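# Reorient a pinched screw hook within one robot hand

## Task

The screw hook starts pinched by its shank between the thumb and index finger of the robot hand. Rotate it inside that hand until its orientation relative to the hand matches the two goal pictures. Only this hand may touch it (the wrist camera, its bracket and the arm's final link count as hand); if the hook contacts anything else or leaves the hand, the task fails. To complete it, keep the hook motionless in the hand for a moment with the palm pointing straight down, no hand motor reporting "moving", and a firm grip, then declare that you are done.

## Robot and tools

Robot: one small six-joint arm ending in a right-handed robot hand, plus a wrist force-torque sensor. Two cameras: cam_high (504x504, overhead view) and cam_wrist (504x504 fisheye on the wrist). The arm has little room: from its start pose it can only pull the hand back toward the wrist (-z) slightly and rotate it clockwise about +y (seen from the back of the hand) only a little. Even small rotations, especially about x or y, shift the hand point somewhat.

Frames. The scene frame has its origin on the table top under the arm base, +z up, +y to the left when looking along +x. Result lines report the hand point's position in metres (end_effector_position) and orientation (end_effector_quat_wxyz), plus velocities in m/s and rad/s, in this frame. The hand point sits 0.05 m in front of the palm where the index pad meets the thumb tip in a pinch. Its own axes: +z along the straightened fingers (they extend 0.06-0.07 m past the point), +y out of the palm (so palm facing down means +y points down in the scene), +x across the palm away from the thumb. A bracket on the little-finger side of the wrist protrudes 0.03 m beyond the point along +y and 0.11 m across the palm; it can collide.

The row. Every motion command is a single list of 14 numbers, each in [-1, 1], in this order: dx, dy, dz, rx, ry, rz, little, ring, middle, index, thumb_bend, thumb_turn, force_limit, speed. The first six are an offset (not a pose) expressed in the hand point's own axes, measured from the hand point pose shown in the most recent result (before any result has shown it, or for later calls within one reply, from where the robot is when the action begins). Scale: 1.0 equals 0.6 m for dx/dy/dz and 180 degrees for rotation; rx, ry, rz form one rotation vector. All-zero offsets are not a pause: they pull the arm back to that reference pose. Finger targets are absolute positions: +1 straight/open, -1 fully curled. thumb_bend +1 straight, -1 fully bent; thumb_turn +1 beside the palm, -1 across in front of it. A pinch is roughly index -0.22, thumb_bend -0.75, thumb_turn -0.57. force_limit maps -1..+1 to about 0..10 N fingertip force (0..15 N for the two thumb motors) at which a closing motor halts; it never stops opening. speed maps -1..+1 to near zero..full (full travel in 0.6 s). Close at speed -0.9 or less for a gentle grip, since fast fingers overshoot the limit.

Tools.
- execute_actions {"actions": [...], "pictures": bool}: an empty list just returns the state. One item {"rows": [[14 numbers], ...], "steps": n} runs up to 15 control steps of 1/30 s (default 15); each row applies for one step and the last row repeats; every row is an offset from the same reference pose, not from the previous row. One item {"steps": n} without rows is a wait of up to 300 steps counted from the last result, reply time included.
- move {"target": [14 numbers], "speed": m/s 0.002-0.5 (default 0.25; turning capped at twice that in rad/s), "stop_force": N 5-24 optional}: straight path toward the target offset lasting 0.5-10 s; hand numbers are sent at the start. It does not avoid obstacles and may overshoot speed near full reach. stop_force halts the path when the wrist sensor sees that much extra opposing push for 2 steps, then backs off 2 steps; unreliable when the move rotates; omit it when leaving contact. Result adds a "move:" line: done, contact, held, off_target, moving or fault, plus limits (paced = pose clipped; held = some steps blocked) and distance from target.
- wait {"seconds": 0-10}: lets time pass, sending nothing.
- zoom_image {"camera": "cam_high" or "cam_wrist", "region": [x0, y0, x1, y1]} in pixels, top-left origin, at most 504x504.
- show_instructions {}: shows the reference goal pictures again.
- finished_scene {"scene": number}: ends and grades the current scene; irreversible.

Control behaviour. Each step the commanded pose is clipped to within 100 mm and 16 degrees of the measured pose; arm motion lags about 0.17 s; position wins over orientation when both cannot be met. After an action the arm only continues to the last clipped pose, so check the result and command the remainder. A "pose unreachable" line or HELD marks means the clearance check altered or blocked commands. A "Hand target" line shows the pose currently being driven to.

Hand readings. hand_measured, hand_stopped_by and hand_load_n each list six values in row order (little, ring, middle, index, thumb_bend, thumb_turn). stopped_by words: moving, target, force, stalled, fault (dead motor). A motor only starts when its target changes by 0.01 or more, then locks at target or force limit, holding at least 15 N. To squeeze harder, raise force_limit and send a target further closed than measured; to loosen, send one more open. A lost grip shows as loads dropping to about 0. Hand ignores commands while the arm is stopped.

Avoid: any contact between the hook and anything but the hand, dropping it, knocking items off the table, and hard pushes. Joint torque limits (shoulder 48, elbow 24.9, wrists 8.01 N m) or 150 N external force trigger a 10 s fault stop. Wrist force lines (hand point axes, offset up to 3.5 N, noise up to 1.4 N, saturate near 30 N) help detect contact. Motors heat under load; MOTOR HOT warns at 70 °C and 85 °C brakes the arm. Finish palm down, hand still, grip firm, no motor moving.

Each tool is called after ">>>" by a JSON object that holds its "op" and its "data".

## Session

>>> {"op": "show_instructions", "data": {}}

>>> {"op": "execute_actions", "data": {"actions": []}}

Reference images for this scene: goal picture from the wrist camera place, goal picture looking into the palm, FIVE-FINGER HAND page 1.

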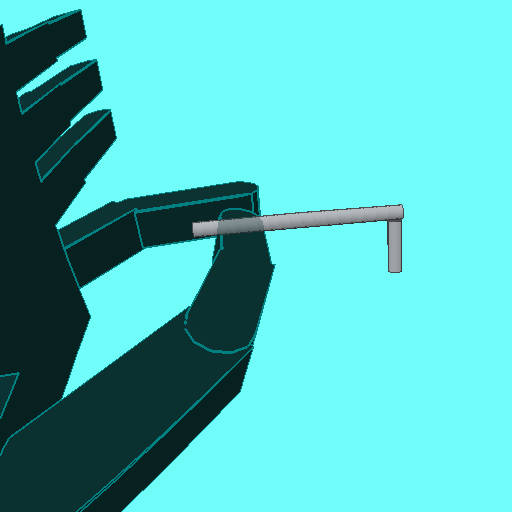

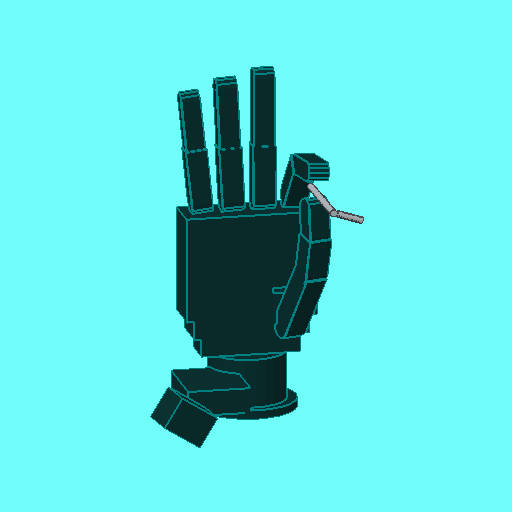

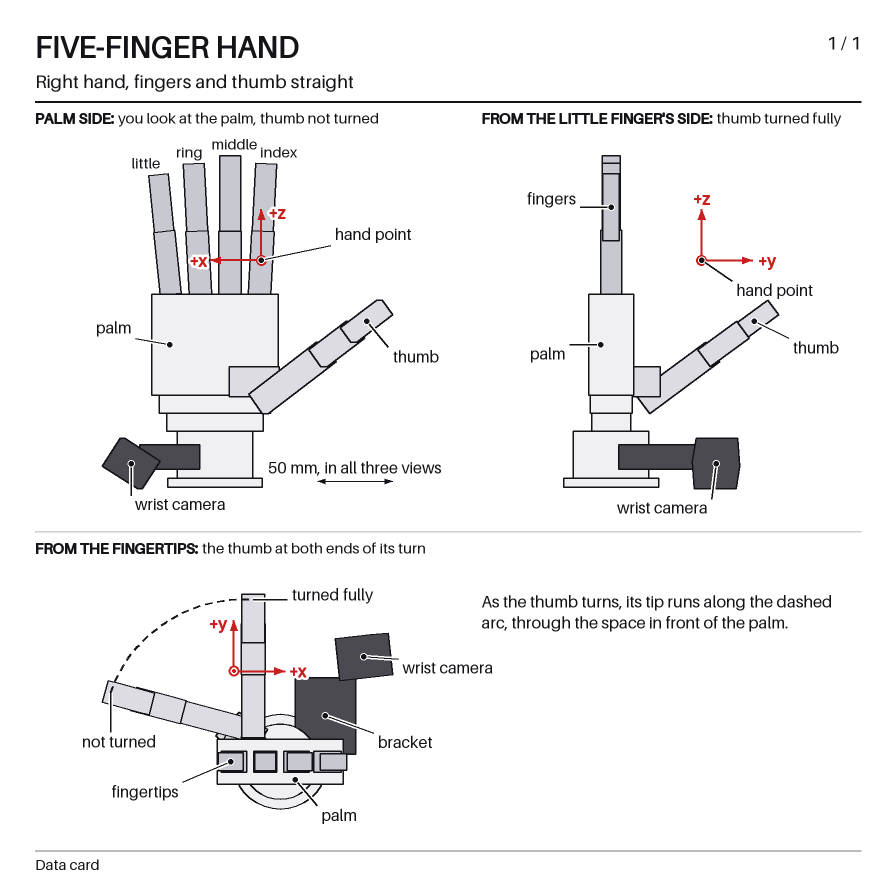

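Scene clock: 0.00 s of 4500.00 s.
end_effector_position=(+0.4611, -0.0254, +0.3058) hand_measured=(+1.000, +1.000, +1.000, -0.158, -0.750, -0.550) hand_load_n=(+0.0, +0.0, +0.0, +5.0, +0.5, +0.0) hand_stopped_by=(target, target, target, target, target, target) hand_force_limit=0.00 hand_speed=-0.80 end_effector_quat_wxyz=(+0.411, -0.413, +0.565, -0.584) end_effector_velocity=(-0.000, +0.000, +0.000) end_effector_angular_velocity=(-0.000, -0.001, +0.000)
Joint positions: [-0.48  -1.424  2.248 -3.984 -1.369 -0.008]
Joint velocities: [ 0.    -0.001 -0.     0.     0.     0.   ]
Motor temperatures (°C, as the motors report them): [32 31 27 39 36 30]
Wrist force (N, on the end effector, along its own x y z axes, offset not removed): no reading
Wrist torque (N m, same axes, about the end effector's origin, offset not removed): no reading
Hand target: +0.461, -0.025, +0.306; +0.411, -0.413, +0.565, -0.584

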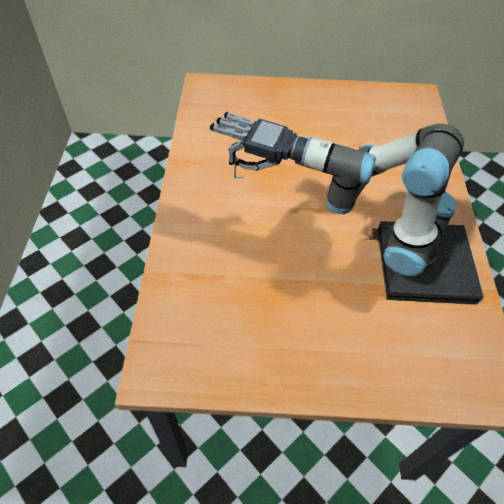

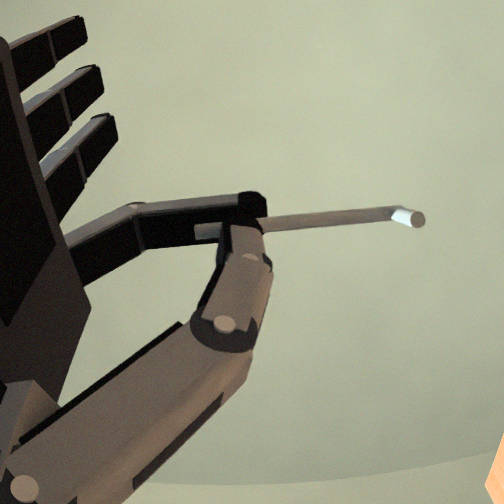

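>>> {"op": "zoom_image", "data": {"camera": "cam_wrist", "region": [150, 120, 504, 380]}}

Region (150, 120, 504, 380) of cam_wrist's 504x504 image, scaled by 1.424, with more detail than that image has; it fills the top 370 rows of this view, and the rest is white.

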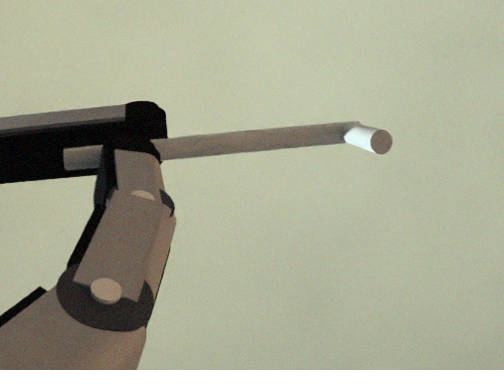

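>>> {"op": "execute_actions", "data": {"actions": [{"rows": [[0,0,0,0,0,0,1,1,1,-0.25,-0.75,-0.45,0.0,-0.8],[0,0,0,0,0,0,1,1,1,-0.26,-0.75,-0.45,0.0,-0.8],[0,0,0,0,0,0,1,1,1,-0.27,-0.75,-0.45,0.0,-0.8],[0,0,0,0,0,0,1,1,1,-0.28,-0.75,-0.45,0.0,-0.8],[0,0,0,0,0,0,1,1,1,-0.29,-0.75,-0.45,0.0,-0.8],[0,0,0,0,0,0,1,1,1,-0.30,-0.75,-0.45,0.0,-0.8],[0,0,0,0,0,0,1,1,1,-0.31,-0.75,-0.45,0.0,-0.8],[0,0,0,0,0,0,1,1,1,-0.32,-0.75,-0.45,0.0,-0.8],[0,0,0,0,0,0,1,1,1,-0.33,-0.75,-0.45,0.0,-0.8],[0,0,0,0,0,0,1,1,1,-0.34,-0.75,-0.45,0.0,-0.8],[0,0,0,0,0,0,1,1,1,-0.35,-0.75,-0.45,0.0,-0.8],[0,0,0,0,0,0,1,1,1,-0.36,-0.75,-0.45,0.0,-0.8]], "steps": 15}]}}

Scene clock: 20.53 s of 4500.00 s.
end_effector_position=(+0.4611, -0.0254, +0.3058) hand_measured=(+1.000, +1.000, +1.000, -0.166, -0.748, -0.450) hand_load_n=(+0.0, +0.0, +0.0, +7.5, +2.5, -0.5) hand_stopped_by=(target, target, target, force, target, moving) hand_force_limit=0.00 hand_speed=-0.80 end_effector_quat_wxyz=(+0.411, -0.413, +0.565, -0.584) end_effector_velocity=(+0.000, +0.000, -0.000) end_effector_angular_velocity=(+0.000, +0.000, +0.001)
Joint positions: [-0.48  -1.424  2.248 -3.984 -1.369 -0.008]
Joint velocities: [ 0.001  0.    -0.     0.    -0.     0.   ]
Motor temperatures (°C, as the motors report them): [32 31 27 39 36 30]
Wrist force (N, on the end effector, along its own x y z axes, offset not removed): [0.5 1.3 1.9]
Wrist torque (N m, same axes, about the end effector's origin, offset not removed): [0.03 -0.07 0.04]
Hand target: +0.461, -0.025, +0.306; +0.411, -0.413, +0.565, -0.584
Off the commanded pose: 0.000 m, 0 deg.
Steps of this call (steps 1 to 90: nothing new was sent; then 17.03 s passed at rest; steps 91 to 105: all 15 steps of this action). Readings (end_effector_position | what the end effector reports):
91: (+0.4611, -0.0254, +0.3058) | hand_measured=(+1.000, +1.000, +1.000, -0.158, -0.750, -0.550) hand_load_n=(+0.0, +0.0, +0.0, +5.0, +0.5, +0.0) hand_stopped_by=(target, target, target, moving, target, moving) hand_force_limit=0.00 hand_speed=-0.80
92: (+0.4611, -0.0254, +0.3058) | hand_measured=(+1.000, +1.000, +1.000, -0.158, -0.750, -0.550) hand_load_n=(+0.0, +0.0, +0.0, +5.0, +0.5, +0.0) hand_stopped_by=(target, target, target, moving, target, moving) hand_force_limit=0.00 hand_speed=-0.80
94: (+0.4611, -0.0254, +0.3058) | hand_measured=(+1.000, +1.000, +1.000, -0.168, -0.750, -0.542) hand_load_n=(+0.0, +0.0, +0.0, +8.0, +1.0, +0.0) hand_stopped_by=(target, target, target, force, target, moving) hand_force_limit=0.00 hand_speed=-0.80
98: (+0.4611, -0.0254, +0.3058) | hand_measured=(+1.000, +1.000, +1.000, -0.166, -0.750, -0.504) hand_load_n=(+0.0, +0.0, +0.0, +7.5, +1.5, +0.0) hand_stopped_by=(target, target, target, force, target, moving) hand_force_limit=0.00 hand_speed=-0.80
105: the state above

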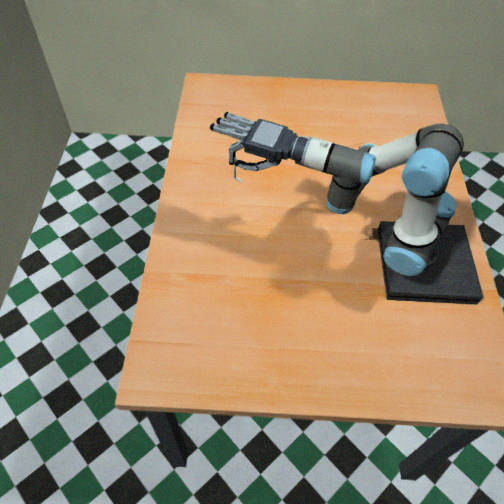

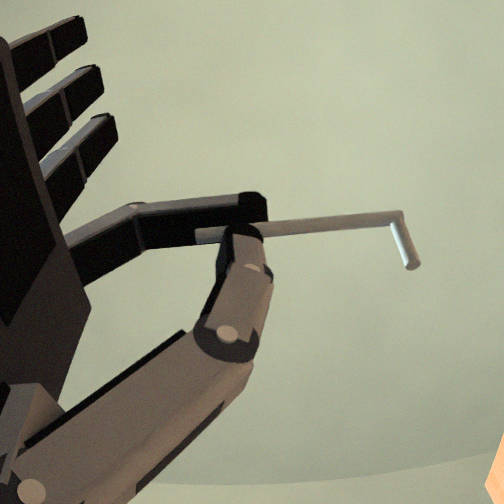

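>>> {"op": "zoom_image", "data": {"camera": "cam_wrist", "region": [150, 120, 504, 380]}}

Region (150, 120, 504, 380) of cam_wrist's 504x504 image, scaled by 1.424, with more detail than that image has; it fills the top 370 rows of this view, and the rest is white.

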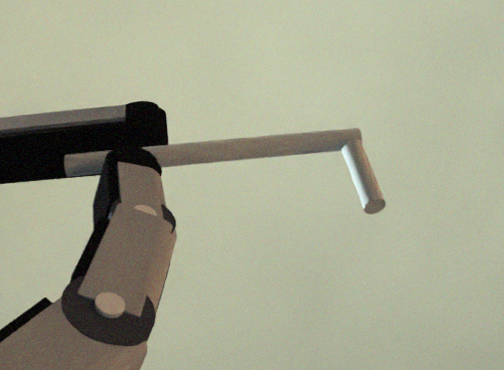

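>>> {"op": "execute_actions", "data": {"actions": [{"rows": [[0,0,0,0,0,0,1,1,1,-0.25,-0.75,-0.40,0.0,-0.8],[0,0,0,0,0,0,1,1,1,-0.26,-0.75,-0.40,0.0,-0.8],[0,0,0,0,0,0,1,1,1,-0.27,-0.75,-0.40,0.0,-0.8],[0,0,0,0,0,0,1,1,1,-0.28,-0.75,-0.40,0.0,-0.8],[0,0,0,0,0,0,1,1,1,-0.29,-0.75,-0.40,0.0,-0.8],[0,0,0,0,0,0,1,1,1,-0.30,-0.75,-0.40,0.0,-0.8],[0,0,0,0,0,0,1,1,1,-0.31,-0.75,-0.40,0.0,-0.8],[0,0,0,0,0,0,1,1,1,-0.32,-0.75,-0.40,0.0,-0.8],[0,0,0,0,0,0,1,1,1,-0.33,-0.75,-0.40,0.0,-0.8],[0,0,0,0,0,0,1,1,1,-0.34,-0.75,-0.40,0.0,-0.8],[0,0,0,0,0,0,1,1,1,-0.35,-0.75,-0.40,0.0,-0.8],[0,0,0,0,0,0,1,1,1,-0.36,-0.75,-0.40,0.0,-0.8]], "steps": 13}]}}

Scene clock: 38.07 s of 4500.00 s.
end_effector_position=(+0.4611, -0.0254, +0.3058) hand_measured=(+1.000, +1.000, +1.000, -0.166, -0.748, -0.400) hand_load_n=(+0.0, +0.0, +0.0, +8.0, +3.5, -0.5) hand_stopped_by=(target, target, target, force, target, target) hand_force_limit=0.00 hand_speed=-0.80 end_effector_quat_wxyz=(+0.411, -0.413, +0.565, -0.584) end_effector_velocity=(+0.000, +0.000, -0.000) end_effector_angular_velocity=(+0.000, +0.001, +0.000)
Joint positions: [-0.48  -1.424  2.248 -3.984 -1.369 -0.008]
Joint velocities: [ 0.     0.001 -0.001  0.001 -0.    -0.   ]
Motor temperatures (°C, as the motors report them): [32 31 27 39 36 30]
Wrist force (N, on the end effector, along its own x y z axes, offset not removed): [0.6 0.7 2.7]
Wrist torque (N m, same axes, about the end effector's origin, offset not removed): [-0.05 -0.12 0.02]
Hand target: +0.461, -0.025, +0.306; +0.411, -0.413, +0.565, -0.584
Off the commanded pose: 0.000 m, 0 deg.
Steps of this call (steps 1 to 90: nothing new was sent; then 14.10 s passed at rest; steps 91 to 103: all 13 steps of this action). Readings (end_effector_position | what the end effector reports):
91: (+0.4611, -0.0254, +0.3058) | hand_measured=(+1.000, +1.000, +1.000, -0.166, -0.748, -0.450) hand_load_n=(+0.0, +0.0, +0.0, +7.5, +2.5, -0.5) hand_stopped_by=(target, target, target, force, target, moving) hand_force_limit=0.00 hand_speed=-0.80
92: (+0.4611, -0.0254, +0.3058) | hand_measured=(+1.000, +1.000, +1.000, -0.166, -0.748, -0.450) hand_load_n=(+0.0, +0.0, +0.0, +7.5, +2.5, -0.5) hand_stopped_by=(target, target, target, force, target, moving) hand_force_limit=0.00 hand_speed=-0.80
94: (+0.4611, -0.0254, +0.3058) | hand_measured=(+1.000, +1.000, +1.000, -0.166, -0.748, -0.442) hand_load_n=(+0.0, +0.0, +0.0, +7.5, +2.5, -0.5) hand_stopped_by=(target, target, target, force, target, moving) hand_force_limit=0.00 hand_speed=-0.80
98: (+0.4611, -0.0254, +0.3058) | hand_measured=(+1.000, +1.000, +1.000, -0.166, -0.748, -0.404) hand_load_n=(+0.0, +0.0, +0.0, +8.0, +3.5, -0.5) hand_stopped_by=(target, target, target, force, target, moving) hand_force_limit=0.00 hand_speed=-0.80
103: the state above

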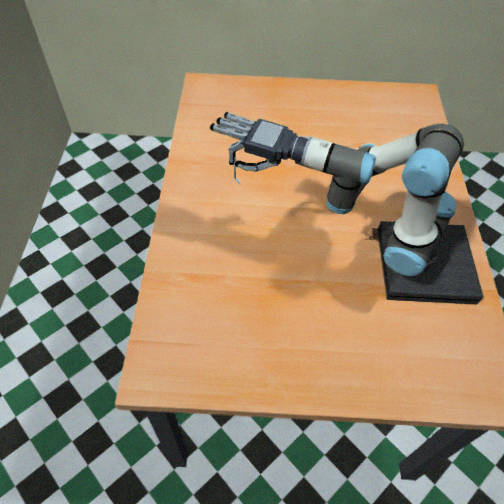

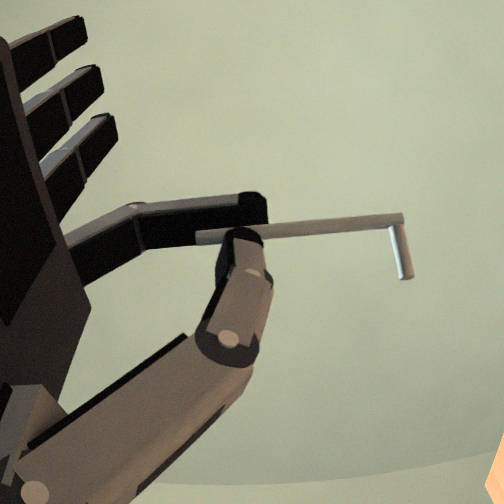

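>>> {"op": "zoom_image", "data": {"camera": "cam_wrist", "region": [150, 120, 504, 380]}}

Region (150, 120, 504, 380) of cam_wrist's 504x504 image, scaled by 1.424, with more detail than that image has; it fills the top 370 rows of this view, and the rest is white.

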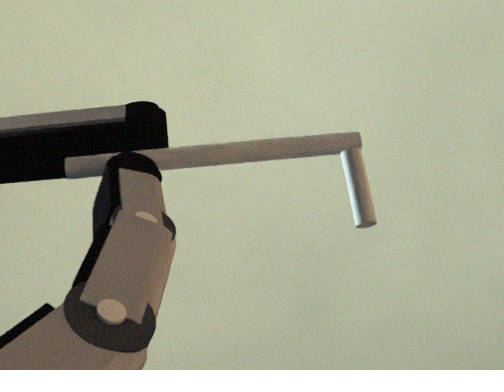

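>>> {"op": "execute_actions", "data": {"actions": [{"rows": [[0,0,0,0,0,0,1,1,1,-0.25,-0.75,-0.37,0.0,-0.8],[0,0,0,0,0,0,1,1,1,-0.26,-0.75,-0.37,0.0,-0.8],[0,0,0,0,0,0,1,1,1,-0.27,-0.75,-0.37,0.0,-0.8],[0,0,0,0,0,0,1,1,1,-0.28,-0.75,-0.37,0.0,-0.8],[0,0,0,0,0,0,1,1,1,-0.29,-0.75,-0.37,0.0,-0.8],[0,0,0,0,0,0,1,1,1,-0.30,-0.75,-0.37,0.0,-0.8],[0,0,0,0,0,0,1,1,1,-0.31,-0.75,-0.37,0.0,-0.8],[0,0,0,0,0,0,1,1,1,-0.32,-0.75,-0.37,0.0,-0.8],[0,0,0,0,0,0,1,1,1,-0.33,-0.75,-0.37,0.0,-0.8]], "steps": 11}]}}

Scene clock: 53.07 s of 4500.00 s.
end_effector_position=(+0.4611, -0.0254, +0.3058) hand_measured=(+1.000, +1.000, +1.000, -0.166, -0.748, -0.370) hand_load_n=(+0.0, +0.0, +0.0, +8.0, +4.0, -0.5) hand_stopped_by=(target, target, target, force, target, target) hand_force_limit=0.00 hand_speed=-0.80 end_effector_quat_wxyz=(+0.411, -0.413, +0.565, -0.584) end_effector_velocity=(-0.000, +0.000, +0.000) end_effector_angular_velocity=(-0.000, -0.001, +0.000)
Joint positions: [-0.48  -1.424  2.248 -3.984 -1.369 -0.008]
Joint velocities: [ 0.    -0.001  0.    -0.     0.     0.   ]
Motor temperatures (°C, as the motors report them): [32 31 27 39 36 30]
Wrist force (N, on the end effector, along its own x y z axes, offset not removed): [0.7 -0.1 2.7]
Wrist torque (N m, same axes, about the end effector's origin, offset not removed): [-0.19 -0.14 0.08]
Hand target: +0.461, -0.025, +0.306; +0.411, -0.413, +0.565, -0.584
Off the commanded pose: 0.000 m, 0 deg.
Steps of this call (steps 1 to 90: nothing new was sent; then 11.63 s passed at rest; steps 91 to 101: all 11 steps of this action). Readings (end_effector_position | what the end effector reports):
91: (+0.4611, -0.0254, +0.3058) | hand_measured=(+1.000, +1.000, +1.000, -0.166, -0.748, -0.400) hand_load_n=(+0.0, +0.0, +0.0, +8.0, +3.5, -0.5) hand_stopped_by=(target, target, target, force, target, moving) hand_force_limit=0.00 hand_speed=-0.80
92: (+0.4611, -0.0254, +0.3058) | hand_measured=(+1.000, +1.000, +1.000, -0.166, -0.748, -0.400) hand_load_n=(+0.0, +0.0, +0.0, +8.0, +3.5, -0.5) hand_stopped_by=(target, target, target, force, target, moving) hand_force_limit=0.00 hand_speed=-0.80
94: (+0.4611, -0.0254, +0.3058) | hand_measured=(+1.000, +1.000, +1.000, -0.166, -0.748, -0.392) hand_load_n=(+0.0, +0.0, +0.0, +8.0, +3.5, -0.5) hand_stopped_by=(target, target, target, force, target, moving) hand_force_limit=0.00 hand_speed=-0.80
98: (+0.4611, -0.0254, +0.3058) | hand_measured=(+1.000, +1.000, +1.000, -0.166, -0.748, -0.370) hand_load_n=(+0.0, +0.0, +0.0, +8.0, +4.0, -0.5) hand_stopped_by=(target, target, target, force, target, moving) hand_force_limit=0.00 hand_speed=-0.80
101: the state above

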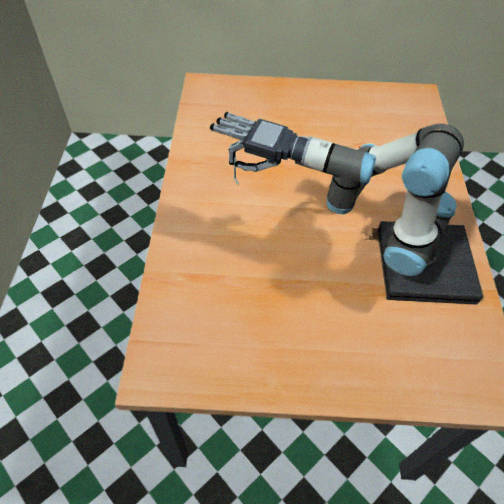

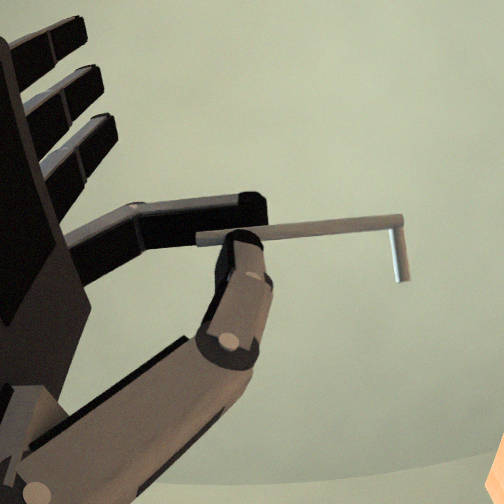

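>>> {"op": "zoom_image", "data": {"camera": "cam_wrist", "region": [150, 120, 504, 380]}}

Region (150, 120, 504, 380) of cam_wrist's 504x504 image, scaled by 1.424, with more detail than that image has; it fills the top 370 rows of this view, and the rest is white.

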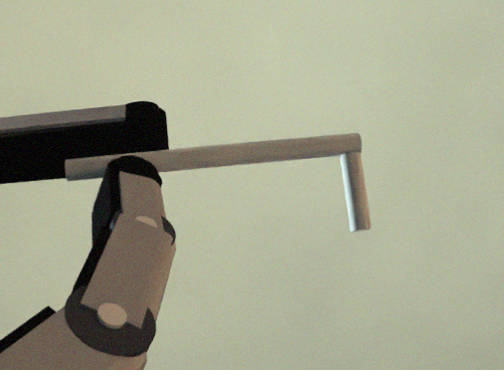

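>>> {"op": "execute_actions", "data": {"actions": [{"rows": [[0,0,0,0,0,0,1,1,1,-0.25,-0.75,-0.335,0.0,-0.8],[0,0,0,0,0,0,1,1,1,-0.26,-0.75,-0.335,0.0,-0.8],[0,0,0,0,0,0,1,1,1,-0.27,-0.75,-0.335,0.0,-0.8],[0,0,0,0,0,0,1,1,1,-0.28,-0.75,-0.335,0.0,-0.8],[0,0,0,0,0,0,1,1,1,-0.29,-0.75,-0.335,0.0,-0.8],[0,0,0,0,0,0,1,1,1,-0.30,-0.75,-0.335,0.0,-0.8],[0,0,0,0,0,0,1,1,1,-0.31,-0.75,-0.335,0.0,-0.8],[0,0,0,0,0,0,1,1,1,-0.32,-0.75,-0.335,0.0,-0.8],[0,0,0,0,0,0,1,1,1,-0.33,-0.75,-0.335,0.0,-0.8]], "steps": 11}]}}

Scene clock: 93.20 s of 4500.00 s.
end_effector_position=(+0.4611, -0.0254, +0.3058) hand_measured=(+1.000, +1.000, +1.000, -0.166, -0.748, -0.334) hand_load_n=(+0.0, +0.0, +0.0, +8.0, +4.5, -0.5) hand_stopped_by=(target, target, target, force, target, target) hand_force_limit=0.00 hand_speed=-0.80 end_effector_quat_wxyz=(+0.411, -0.413, +0.565, -0.584) end_effector_velocity=(-0.000, -0.000, -0.000) end_effector_angular_velocity=(+0.001, +0.001, -0.001)
Joint positions: [-0.48  -1.424  2.248 -3.984 -1.369 -0.008]
Joint velocities: [-0.001 -0.001  0.001  0.001 -0.     0.   ]
Motor temperatures (°C, as the motors report them): [32 31 28 39 36 30]
Wrist force (N, on the end effector, along its own x y z axes, offset not removed): [0.1 1.0 0.7]
Wrist torque (N m, same axes, about the end effector's origin, offset not removed): [0.11 0.01 0.03]
Hand target: +0.461, -0.025, +0.306; +0.411, -0.413, +0.565, -0.584
Off the commanded pose: 0.000 m, 0 deg.
Steps of this call (steps 1 to 90: nothing new was sent; then 36.77 s passed at rest; steps 91 to 101: all 11 steps of this action). Readings (end_effector_position | what the end effector reports):
91: (+0.4611, -0.0254, +0.3058) | hand_measured=(+1.000, +1.000, +1.000, -0.166, -0.748, -0.370) hand_load_n=(+0.0, +0.0, +0.0, +8.0, +4.0, -0.5) hand_stopped_by=(target, target, target, force, target, moving) hand_force_limit=0.00 hand_speed=-0.80
92: (+0.4611, -0.0254, +0.3058) | hand_measured=(+1.000, +1.000, +1.000, -0.166, -0.748, -0.370) hand_load_n=(+0.0, +0.0, +0.0, +8.0, +4.0, -0.5) hand_stopped_by=(target, target, target, force, target, moving) hand_force_limit=0.00 hand_speed=-0.80
94: (+0.4611, -0.0254, +0.3058) | hand_measured=(+1.000, +1.000, +1.000, -0.166, -0.748, -0.362) hand_load_n=(+0.0, +0.0, +0.0, +8.0, +4.0, -0.5) hand_stopped_by=(target, target, target, force, target, moving) hand_force_limit=0.00 hand_speed=-0.80
98: (+0.4611, -0.0254, +0.3058) | hand_measured=(+1.000, +1.000, +1.000, -0.166, -0.748, -0.334) hand_load_n=(+0.0, +0.0, +0.0, +8.0, +4.5, -0.5) hand_stopped_by=(target, target, target, force, target, moving) hand_force_limit=0.00 hand_speed=-0.80
101: the state above

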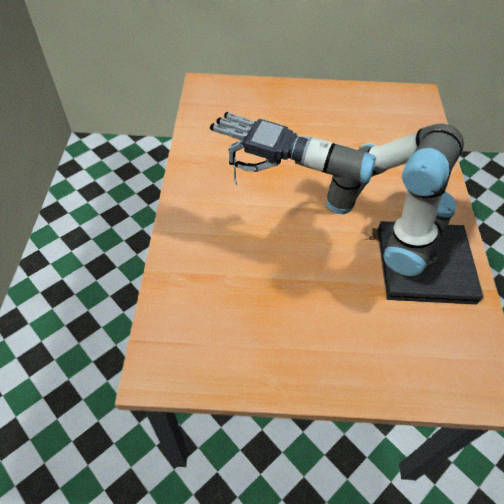

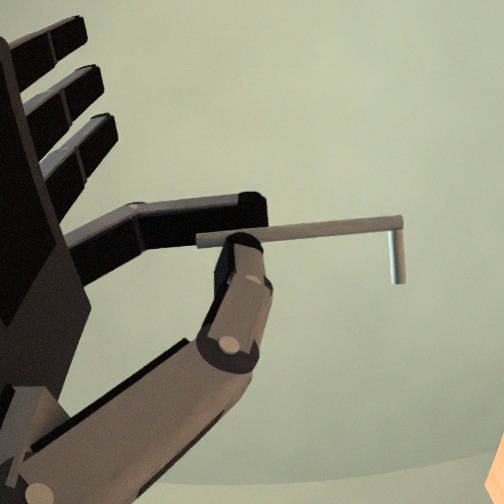

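>>> {"op": "zoom_image", "data": {"camera": "cam_wrist", "region": [150, 120, 504, 380]}}

Region (150, 120, 504, 380) of cam_wrist's 504x504 image, scaled by 1.424, with more detail than that image has; it fills the top 370 rows of this view, and the rest is white.

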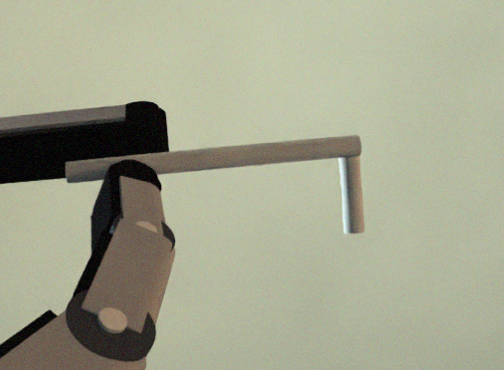

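>>> {"op": "zoom_image", "data": {"camera": "cam_wrist", "region": [180, 170, 320, 310]}}

Region (180, 170, 320, 310) of cam_wrist's 504x504 image, scaled by 3.600, with more detail than that image has.

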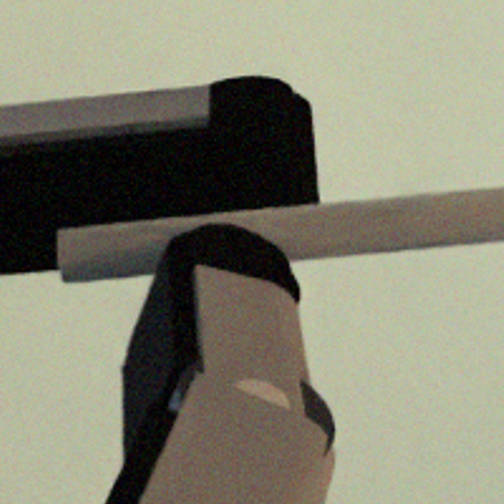

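>>> {"op": "execute_actions", "data": {"actions": [{"rows": [[0,0,0,0,0,0,1,1,1,-0.25,-0.75,-0.31,0.0,-0.8],[0,0,0,0,0,0,1,1,1,-0.26,-0.75,-0.31,0.0,-0.8],[0,0,0,0,0,0,1,1,1,-0.27,-0.75,-0.31,0.0,-0.8],[0,0,0,0,0,0,1,1,1,-0.28,-0.75,-0.31,0.0,-0.8],[0,0,0,0,0,0,1,1,1,-0.29,-0.75,-0.31,0.0,-0.8],[0,0,0,0,0,0,1,1,1,-0.30,-0.75,-0.31,0.0,-0.8],[0,0,0,0,0,0,1,1,1,-0.31,-0.75,-0.31,0.0,-0.8],[0,0,0,0,0,0,1,1,1,-0.32,-0.75,-0.31,0.0,-0.8]], "steps": 10}]}}

Scene clock: 130.43 s of 4500.00 s.
end_effector_position=(+0.4611, -0.0254, +0.3058) hand_measured=(+1.000, +1.000, +1.000, -0.166, -0.748, -0.310) hand_load_n=(+0.0, +0.0, +0.0, +8.0, +4.5, -0.5) hand_stopped_by=(target, target, target, force, target, target) hand_force_limit=0.00 hand_speed=-0.80 end_effector_quat_wxyz=(+0.411, -0.413, +0.565, -0.584) end_effector_velocity=(+0.000, +0.000, -0.001) end_effector_angular_velocity=(+0.001, +0.001, +0.000)
Joint positions: [-0.48  -1.424  2.248 -3.984 -1.369 -0.008]
Joint velocities: [ 0.     0.001  0.001 -0.001 -0.     0.   ]
Motor temperatures (°C, as the motors report them): [32 31 28 39 36 30]
Wrist force (N, on the end effector, along its own x y z axes, offset not removed): [0.6 1.5 1.8]
Wrist torque (N m, same axes, about the end effector's origin, offset not removed): [0.13 -0.11 0.08]
Hand target: +0.461, -0.025, +0.306; +0.411, -0.413, +0.565, -0.584
Off the commanded pose: 0.000 m, 0 deg.
Steps of this call (steps 1 to 90: nothing new was sent; then 33.90 s passed at rest; steps 91 to 100: all 10 steps of this action). Readings (end_effector_position | what the end effector reports):
91: (+0.4611, -0.0254, +0.3058) | hand_measured=(+1.000, +1.000, +1.000, -0.166, -0.748, -0.334) hand_load_n=(+0.0, +0.0, +0.0, +8.0, +4.5, -0.5) hand_stopped_by=(target, target, target, force, target, moving) hand_force_limit=0.00 hand_speed=-0.80
92: (+0.4611, -0.0254, +0.3058) | hand_measured=(+1.000, +1.000, +1.000, -0.166, -0.748, -0.334) hand_load_n=(+0.0, +0.0, +0.0, +8.0, +4.5, -0.5) hand_stopped_by=(target, target, target, force, target, moving) hand_force_limit=0.00 hand_speed=-0.80
94: (+0.4611, -0.0254, +0.3058) | hand_measured=(+1.000, +1.000, +1.000, -0.166, -0.748, -0.326) hand_load_n=(+0.0, +0.0, +0.0, +8.0, +4.5, -0.5) hand_stopped_by=(target, target, target, force, target, moving) hand_force_limit=0.00 hand_speed=-0.80
98: (+0.4611, -0.0254, +0.3058) | hand_measured=(+1.000, +1.000, +1.000, -0.166, -0.748, -0.310) hand_load_n=(+0.0, +0.0, +0.0, +8.0, +4.5, -0.5) hand_stopped_by=(target, target, target, force, target, moving) hand_force_limit=0.00 hand_speed=-0.80
100: the state above

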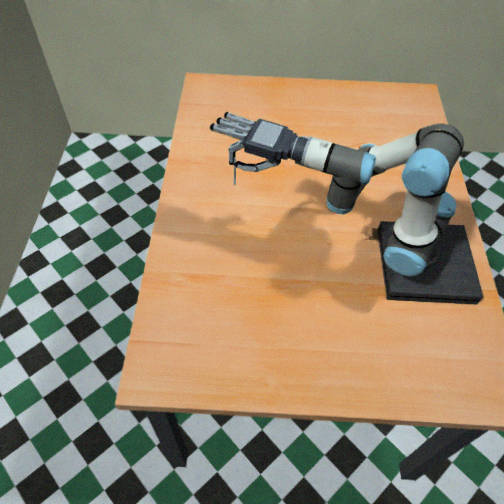

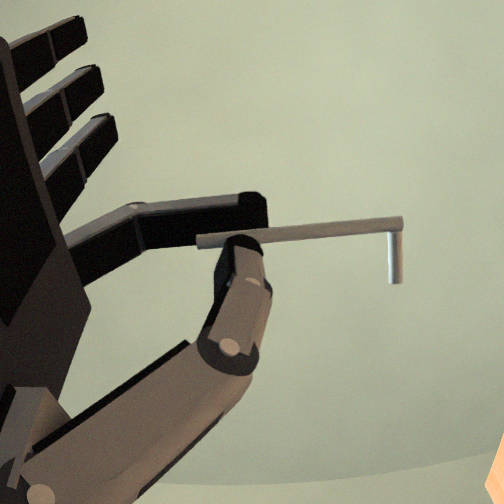

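>>> {"op": "zoom_image", "data": {"camera": "cam_wrist", "region": [150, 120, 504, 380]}}

Region (150, 120, 504, 380) of cam_wrist's 504x504 image, scaled by 1.424, with more detail than that image has; it fills the top 370 rows of this view, and the rest is white.

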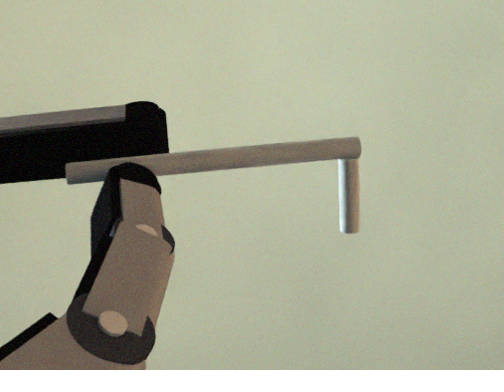

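The hook matches this scene's goal pictures in angle and apparent length. Next is the small palm-down correction, again with the hand numbers unchanged.

>>> {"op": "execute_actions", "data": {"actions": [{"rows": [[0,0,0,-0.0064,0,0.00565,1,1,1,-0.32,-0.75,-0.31,0.0,-0.8]], "steps": 15}]}}

Scene clock: 154.57 s of 4500.00 s.
end_effector_position=(+0.4611, -0.0254, +0.3058) hand_measured=(+1.000, +1.000, +1.000, -0.166, -0.748, -0.310) hand_load_n=(+0.0, +0.0, +0.0, +8.0, +4.5, -0.5) hand_stopped_by=(target, target, target, force, target, target) hand_force_limit=0.00 hand_speed=-0.80 end_effector_quat_wxyz=(+0.412, -0.412, +0.575, -0.575) end_effector_velocity=(-0.000, -0.000, +0.001) end_effector_angular_velocity=(+0.003, +0.001, -0.000)
Joint positions: [-0.484 -1.443  2.243 -3.94  -1.365  0.005]
Joint velocities: [-0.001 -0.005 -0.001  0.009  0.001  0.002]
Motor temperatures (°C, as the motors report them): [32 31 28 39 36 30]
Wrist force (N, on the end effector, along its own x y z axes, offset not removed): [0.4 1.2 1.7]
Wrist torque (N m, same axes, about the end effector's origin, offset not removed): [0.05 -0.05 0.10]
Hand target: +0.461, -0.025, +0.306; +0.412, -0.412, +0.575, -0.575
Off the commanded pose: 0.000 m, 0 deg.
Steps of this call (steps 1 to 90: nothing new was sent; then 20.63 s passed at rest; steps 91 to 105: all 15 steps of this action). Readings (end_effector_position | what the end effector reports):
91: (+0.4611, -0.0254, +0.3059) | hand_measured=(+1.000, +1.000, +1.000, -0.166, -0.748, -0.310) hand_load_n=(+0.0, +0.0, +0.0, +8.0, +4.5, -0.5) hand_stopped_by=(target, target, target, force, target, target) hand_force_limit=0.00 hand_speed=-0.80
92: (+0.4611, -0.0254, +0.3058) | hand_measured=(+1.000, +1.000, +1.000, -0.166, -0.748, -0.310) hand_load_n=(+0.0, +0.0, +0.0, +8.0, +4.5, -0.5) hand_stopped_by=(target, target, target, force, target, target) hand_force_limit=0.00 hand_speed=-0.80
94: (+0.4611, -0.0254, +0.3057) | hand_measured=(+1.000, +1.000, +1.000, -0.166, -0.748, -0.310) hand_load_n=(+0.0, +0.0, +0.0, +8.0, +4.5, -0.5) hand_stopped_by=(target, target, target, force, target, target) hand_force_limit=0.00 hand_speed=-0.80
98: (+0.4611, -0.0254, +0.3058) | hand_measured=(+1.000, +1.000, +1.000, -0.166, -0.748, -0.310) hand_load_n=(+0.0, +0.0, +0.0, +8.0, +4.5, -0.5) hand_stopped_by=(target, target, target, force, target, target) hand_force_limit=0.00 hand_speed=-0.80
105: the state above

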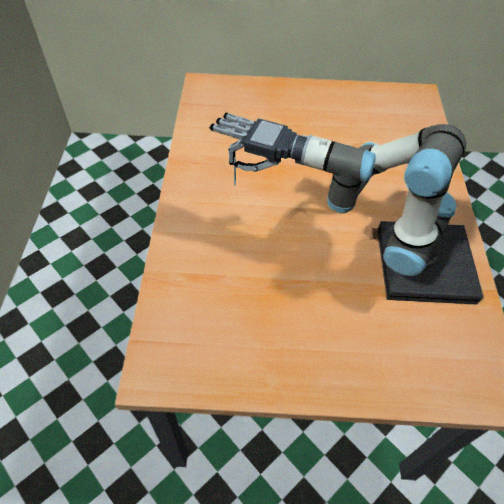

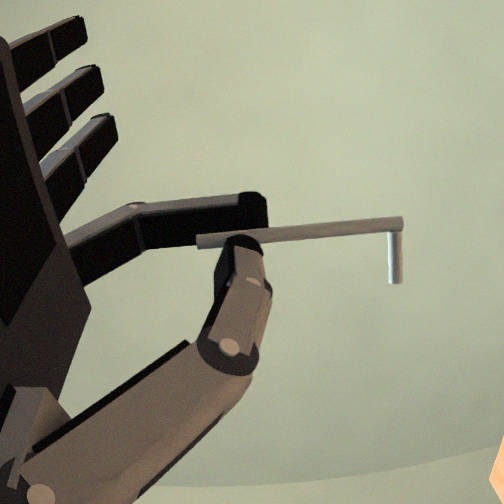

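>>> {"op": "wait", "data": {"seconds": 1.5}}

>>> {"op": "finished_scene", "data": {"scene": 2}}

Scene clock: 159.30 s of 4500.00 s.
end_effector_position=(+0.4611, -0.0254, +0.3058) hand_measured=(+1.000, +1.000, +1.000, -0.166, -0.748, -0.310) hand_load_n=(+0.0, +0.0, +0.0, +8.0, +4.5, -0.5) hand_stopped_by=(target, target, target, force, target, target) hand_force_limit=0.00 hand_speed=-0.80 end_effector_quat_wxyz=(+0.412, -0.412, +0.575, -0.575) end_effector_velocity=(-0.000, -0.000, -0.000) end_effector_angular_velocity=(+0.000, +0.001, -0.001)
Joint positions: [-0.484 -1.444  2.243 -3.939 -1.365  0.006]
Joint velocities: [-0.001 -0.     0.001  0.    -0.    -0.   ]
Motor temperatures (°C, as the motors report them): [32 31 28 39 36 30]
Wrist force (N, on the end effector, along its own x y z axes, offset not removed): [0.5 1.8 2.4]
Wrist torque (N m, same axes, about the end effector's origin, offset not removed): [0.05 -0.09 0.09]
Hand target: +0.461, -0.025, +0.306; +0.412, -0.412, +0.575, -0.575
Off the commanded pose: 0.000 m, 0 deg.
Steps of this call (steps 1 to 90: nothing new was sent; then 1.73 s passed at rest). Readings (end_effector_position | what the end effector reports):
1: (+0.4611, -0.0254, +0.3058) | hand_measured=(+1.000, +1.000, +1.000, -0.166, -0.748, -0.310) hand_load_n=(+0.0, +0.0, +0.0, +8.0, +4.5, -0.5) hand_stopped_by=(target, target, target, force, target, target) hand_force_limit=0.00 hand_speed=-0.80
2: (+0.4611, -0.0254, +0.3058) | hand_measured=(+1.000, +1.000, +1.000, -0.166, -0.748, -0.310) hand_load_n=(+0.0, +0.0, +0.0, +8.0, +4.5, -0.5) hand_stopped_by=(target, target, target, force, target, target) hand_force_limit=0.00 hand_speed=-0.80
4: (+0.4611, -0.0254, +0.3058) | hand_measured=(+1.000, +1.000, +1.000, -0.166, -0.748, -0.310) hand_load_n=(+0.0, +0.0, +0.0, +8.0, +4.5, -0.5) hand_stopped_by=(target, target, target, force, target, target) hand_force_limit=0.00 hand_speed=-0.80
8: (+0.4611, -0.0254, +0.3058) | hand_measured=(+1.000, +1.000, +1.000, -0.166, -0.748, -0.310) hand_load_n=(+0.0, +0.0, +0.0, +8.0, +4.5, -0.5) hand_stopped_by=(target, target, target, force, target, target) hand_force_limit=0.00 hand_speed=-0.80
90: the state above

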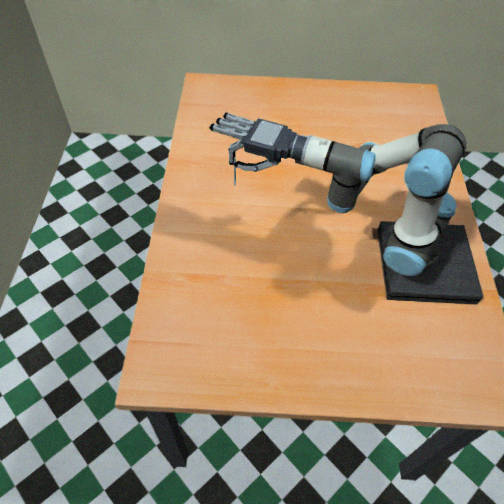

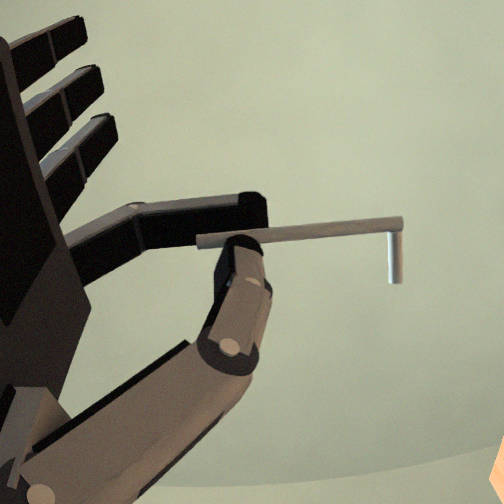

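The scene is finished: the task was done.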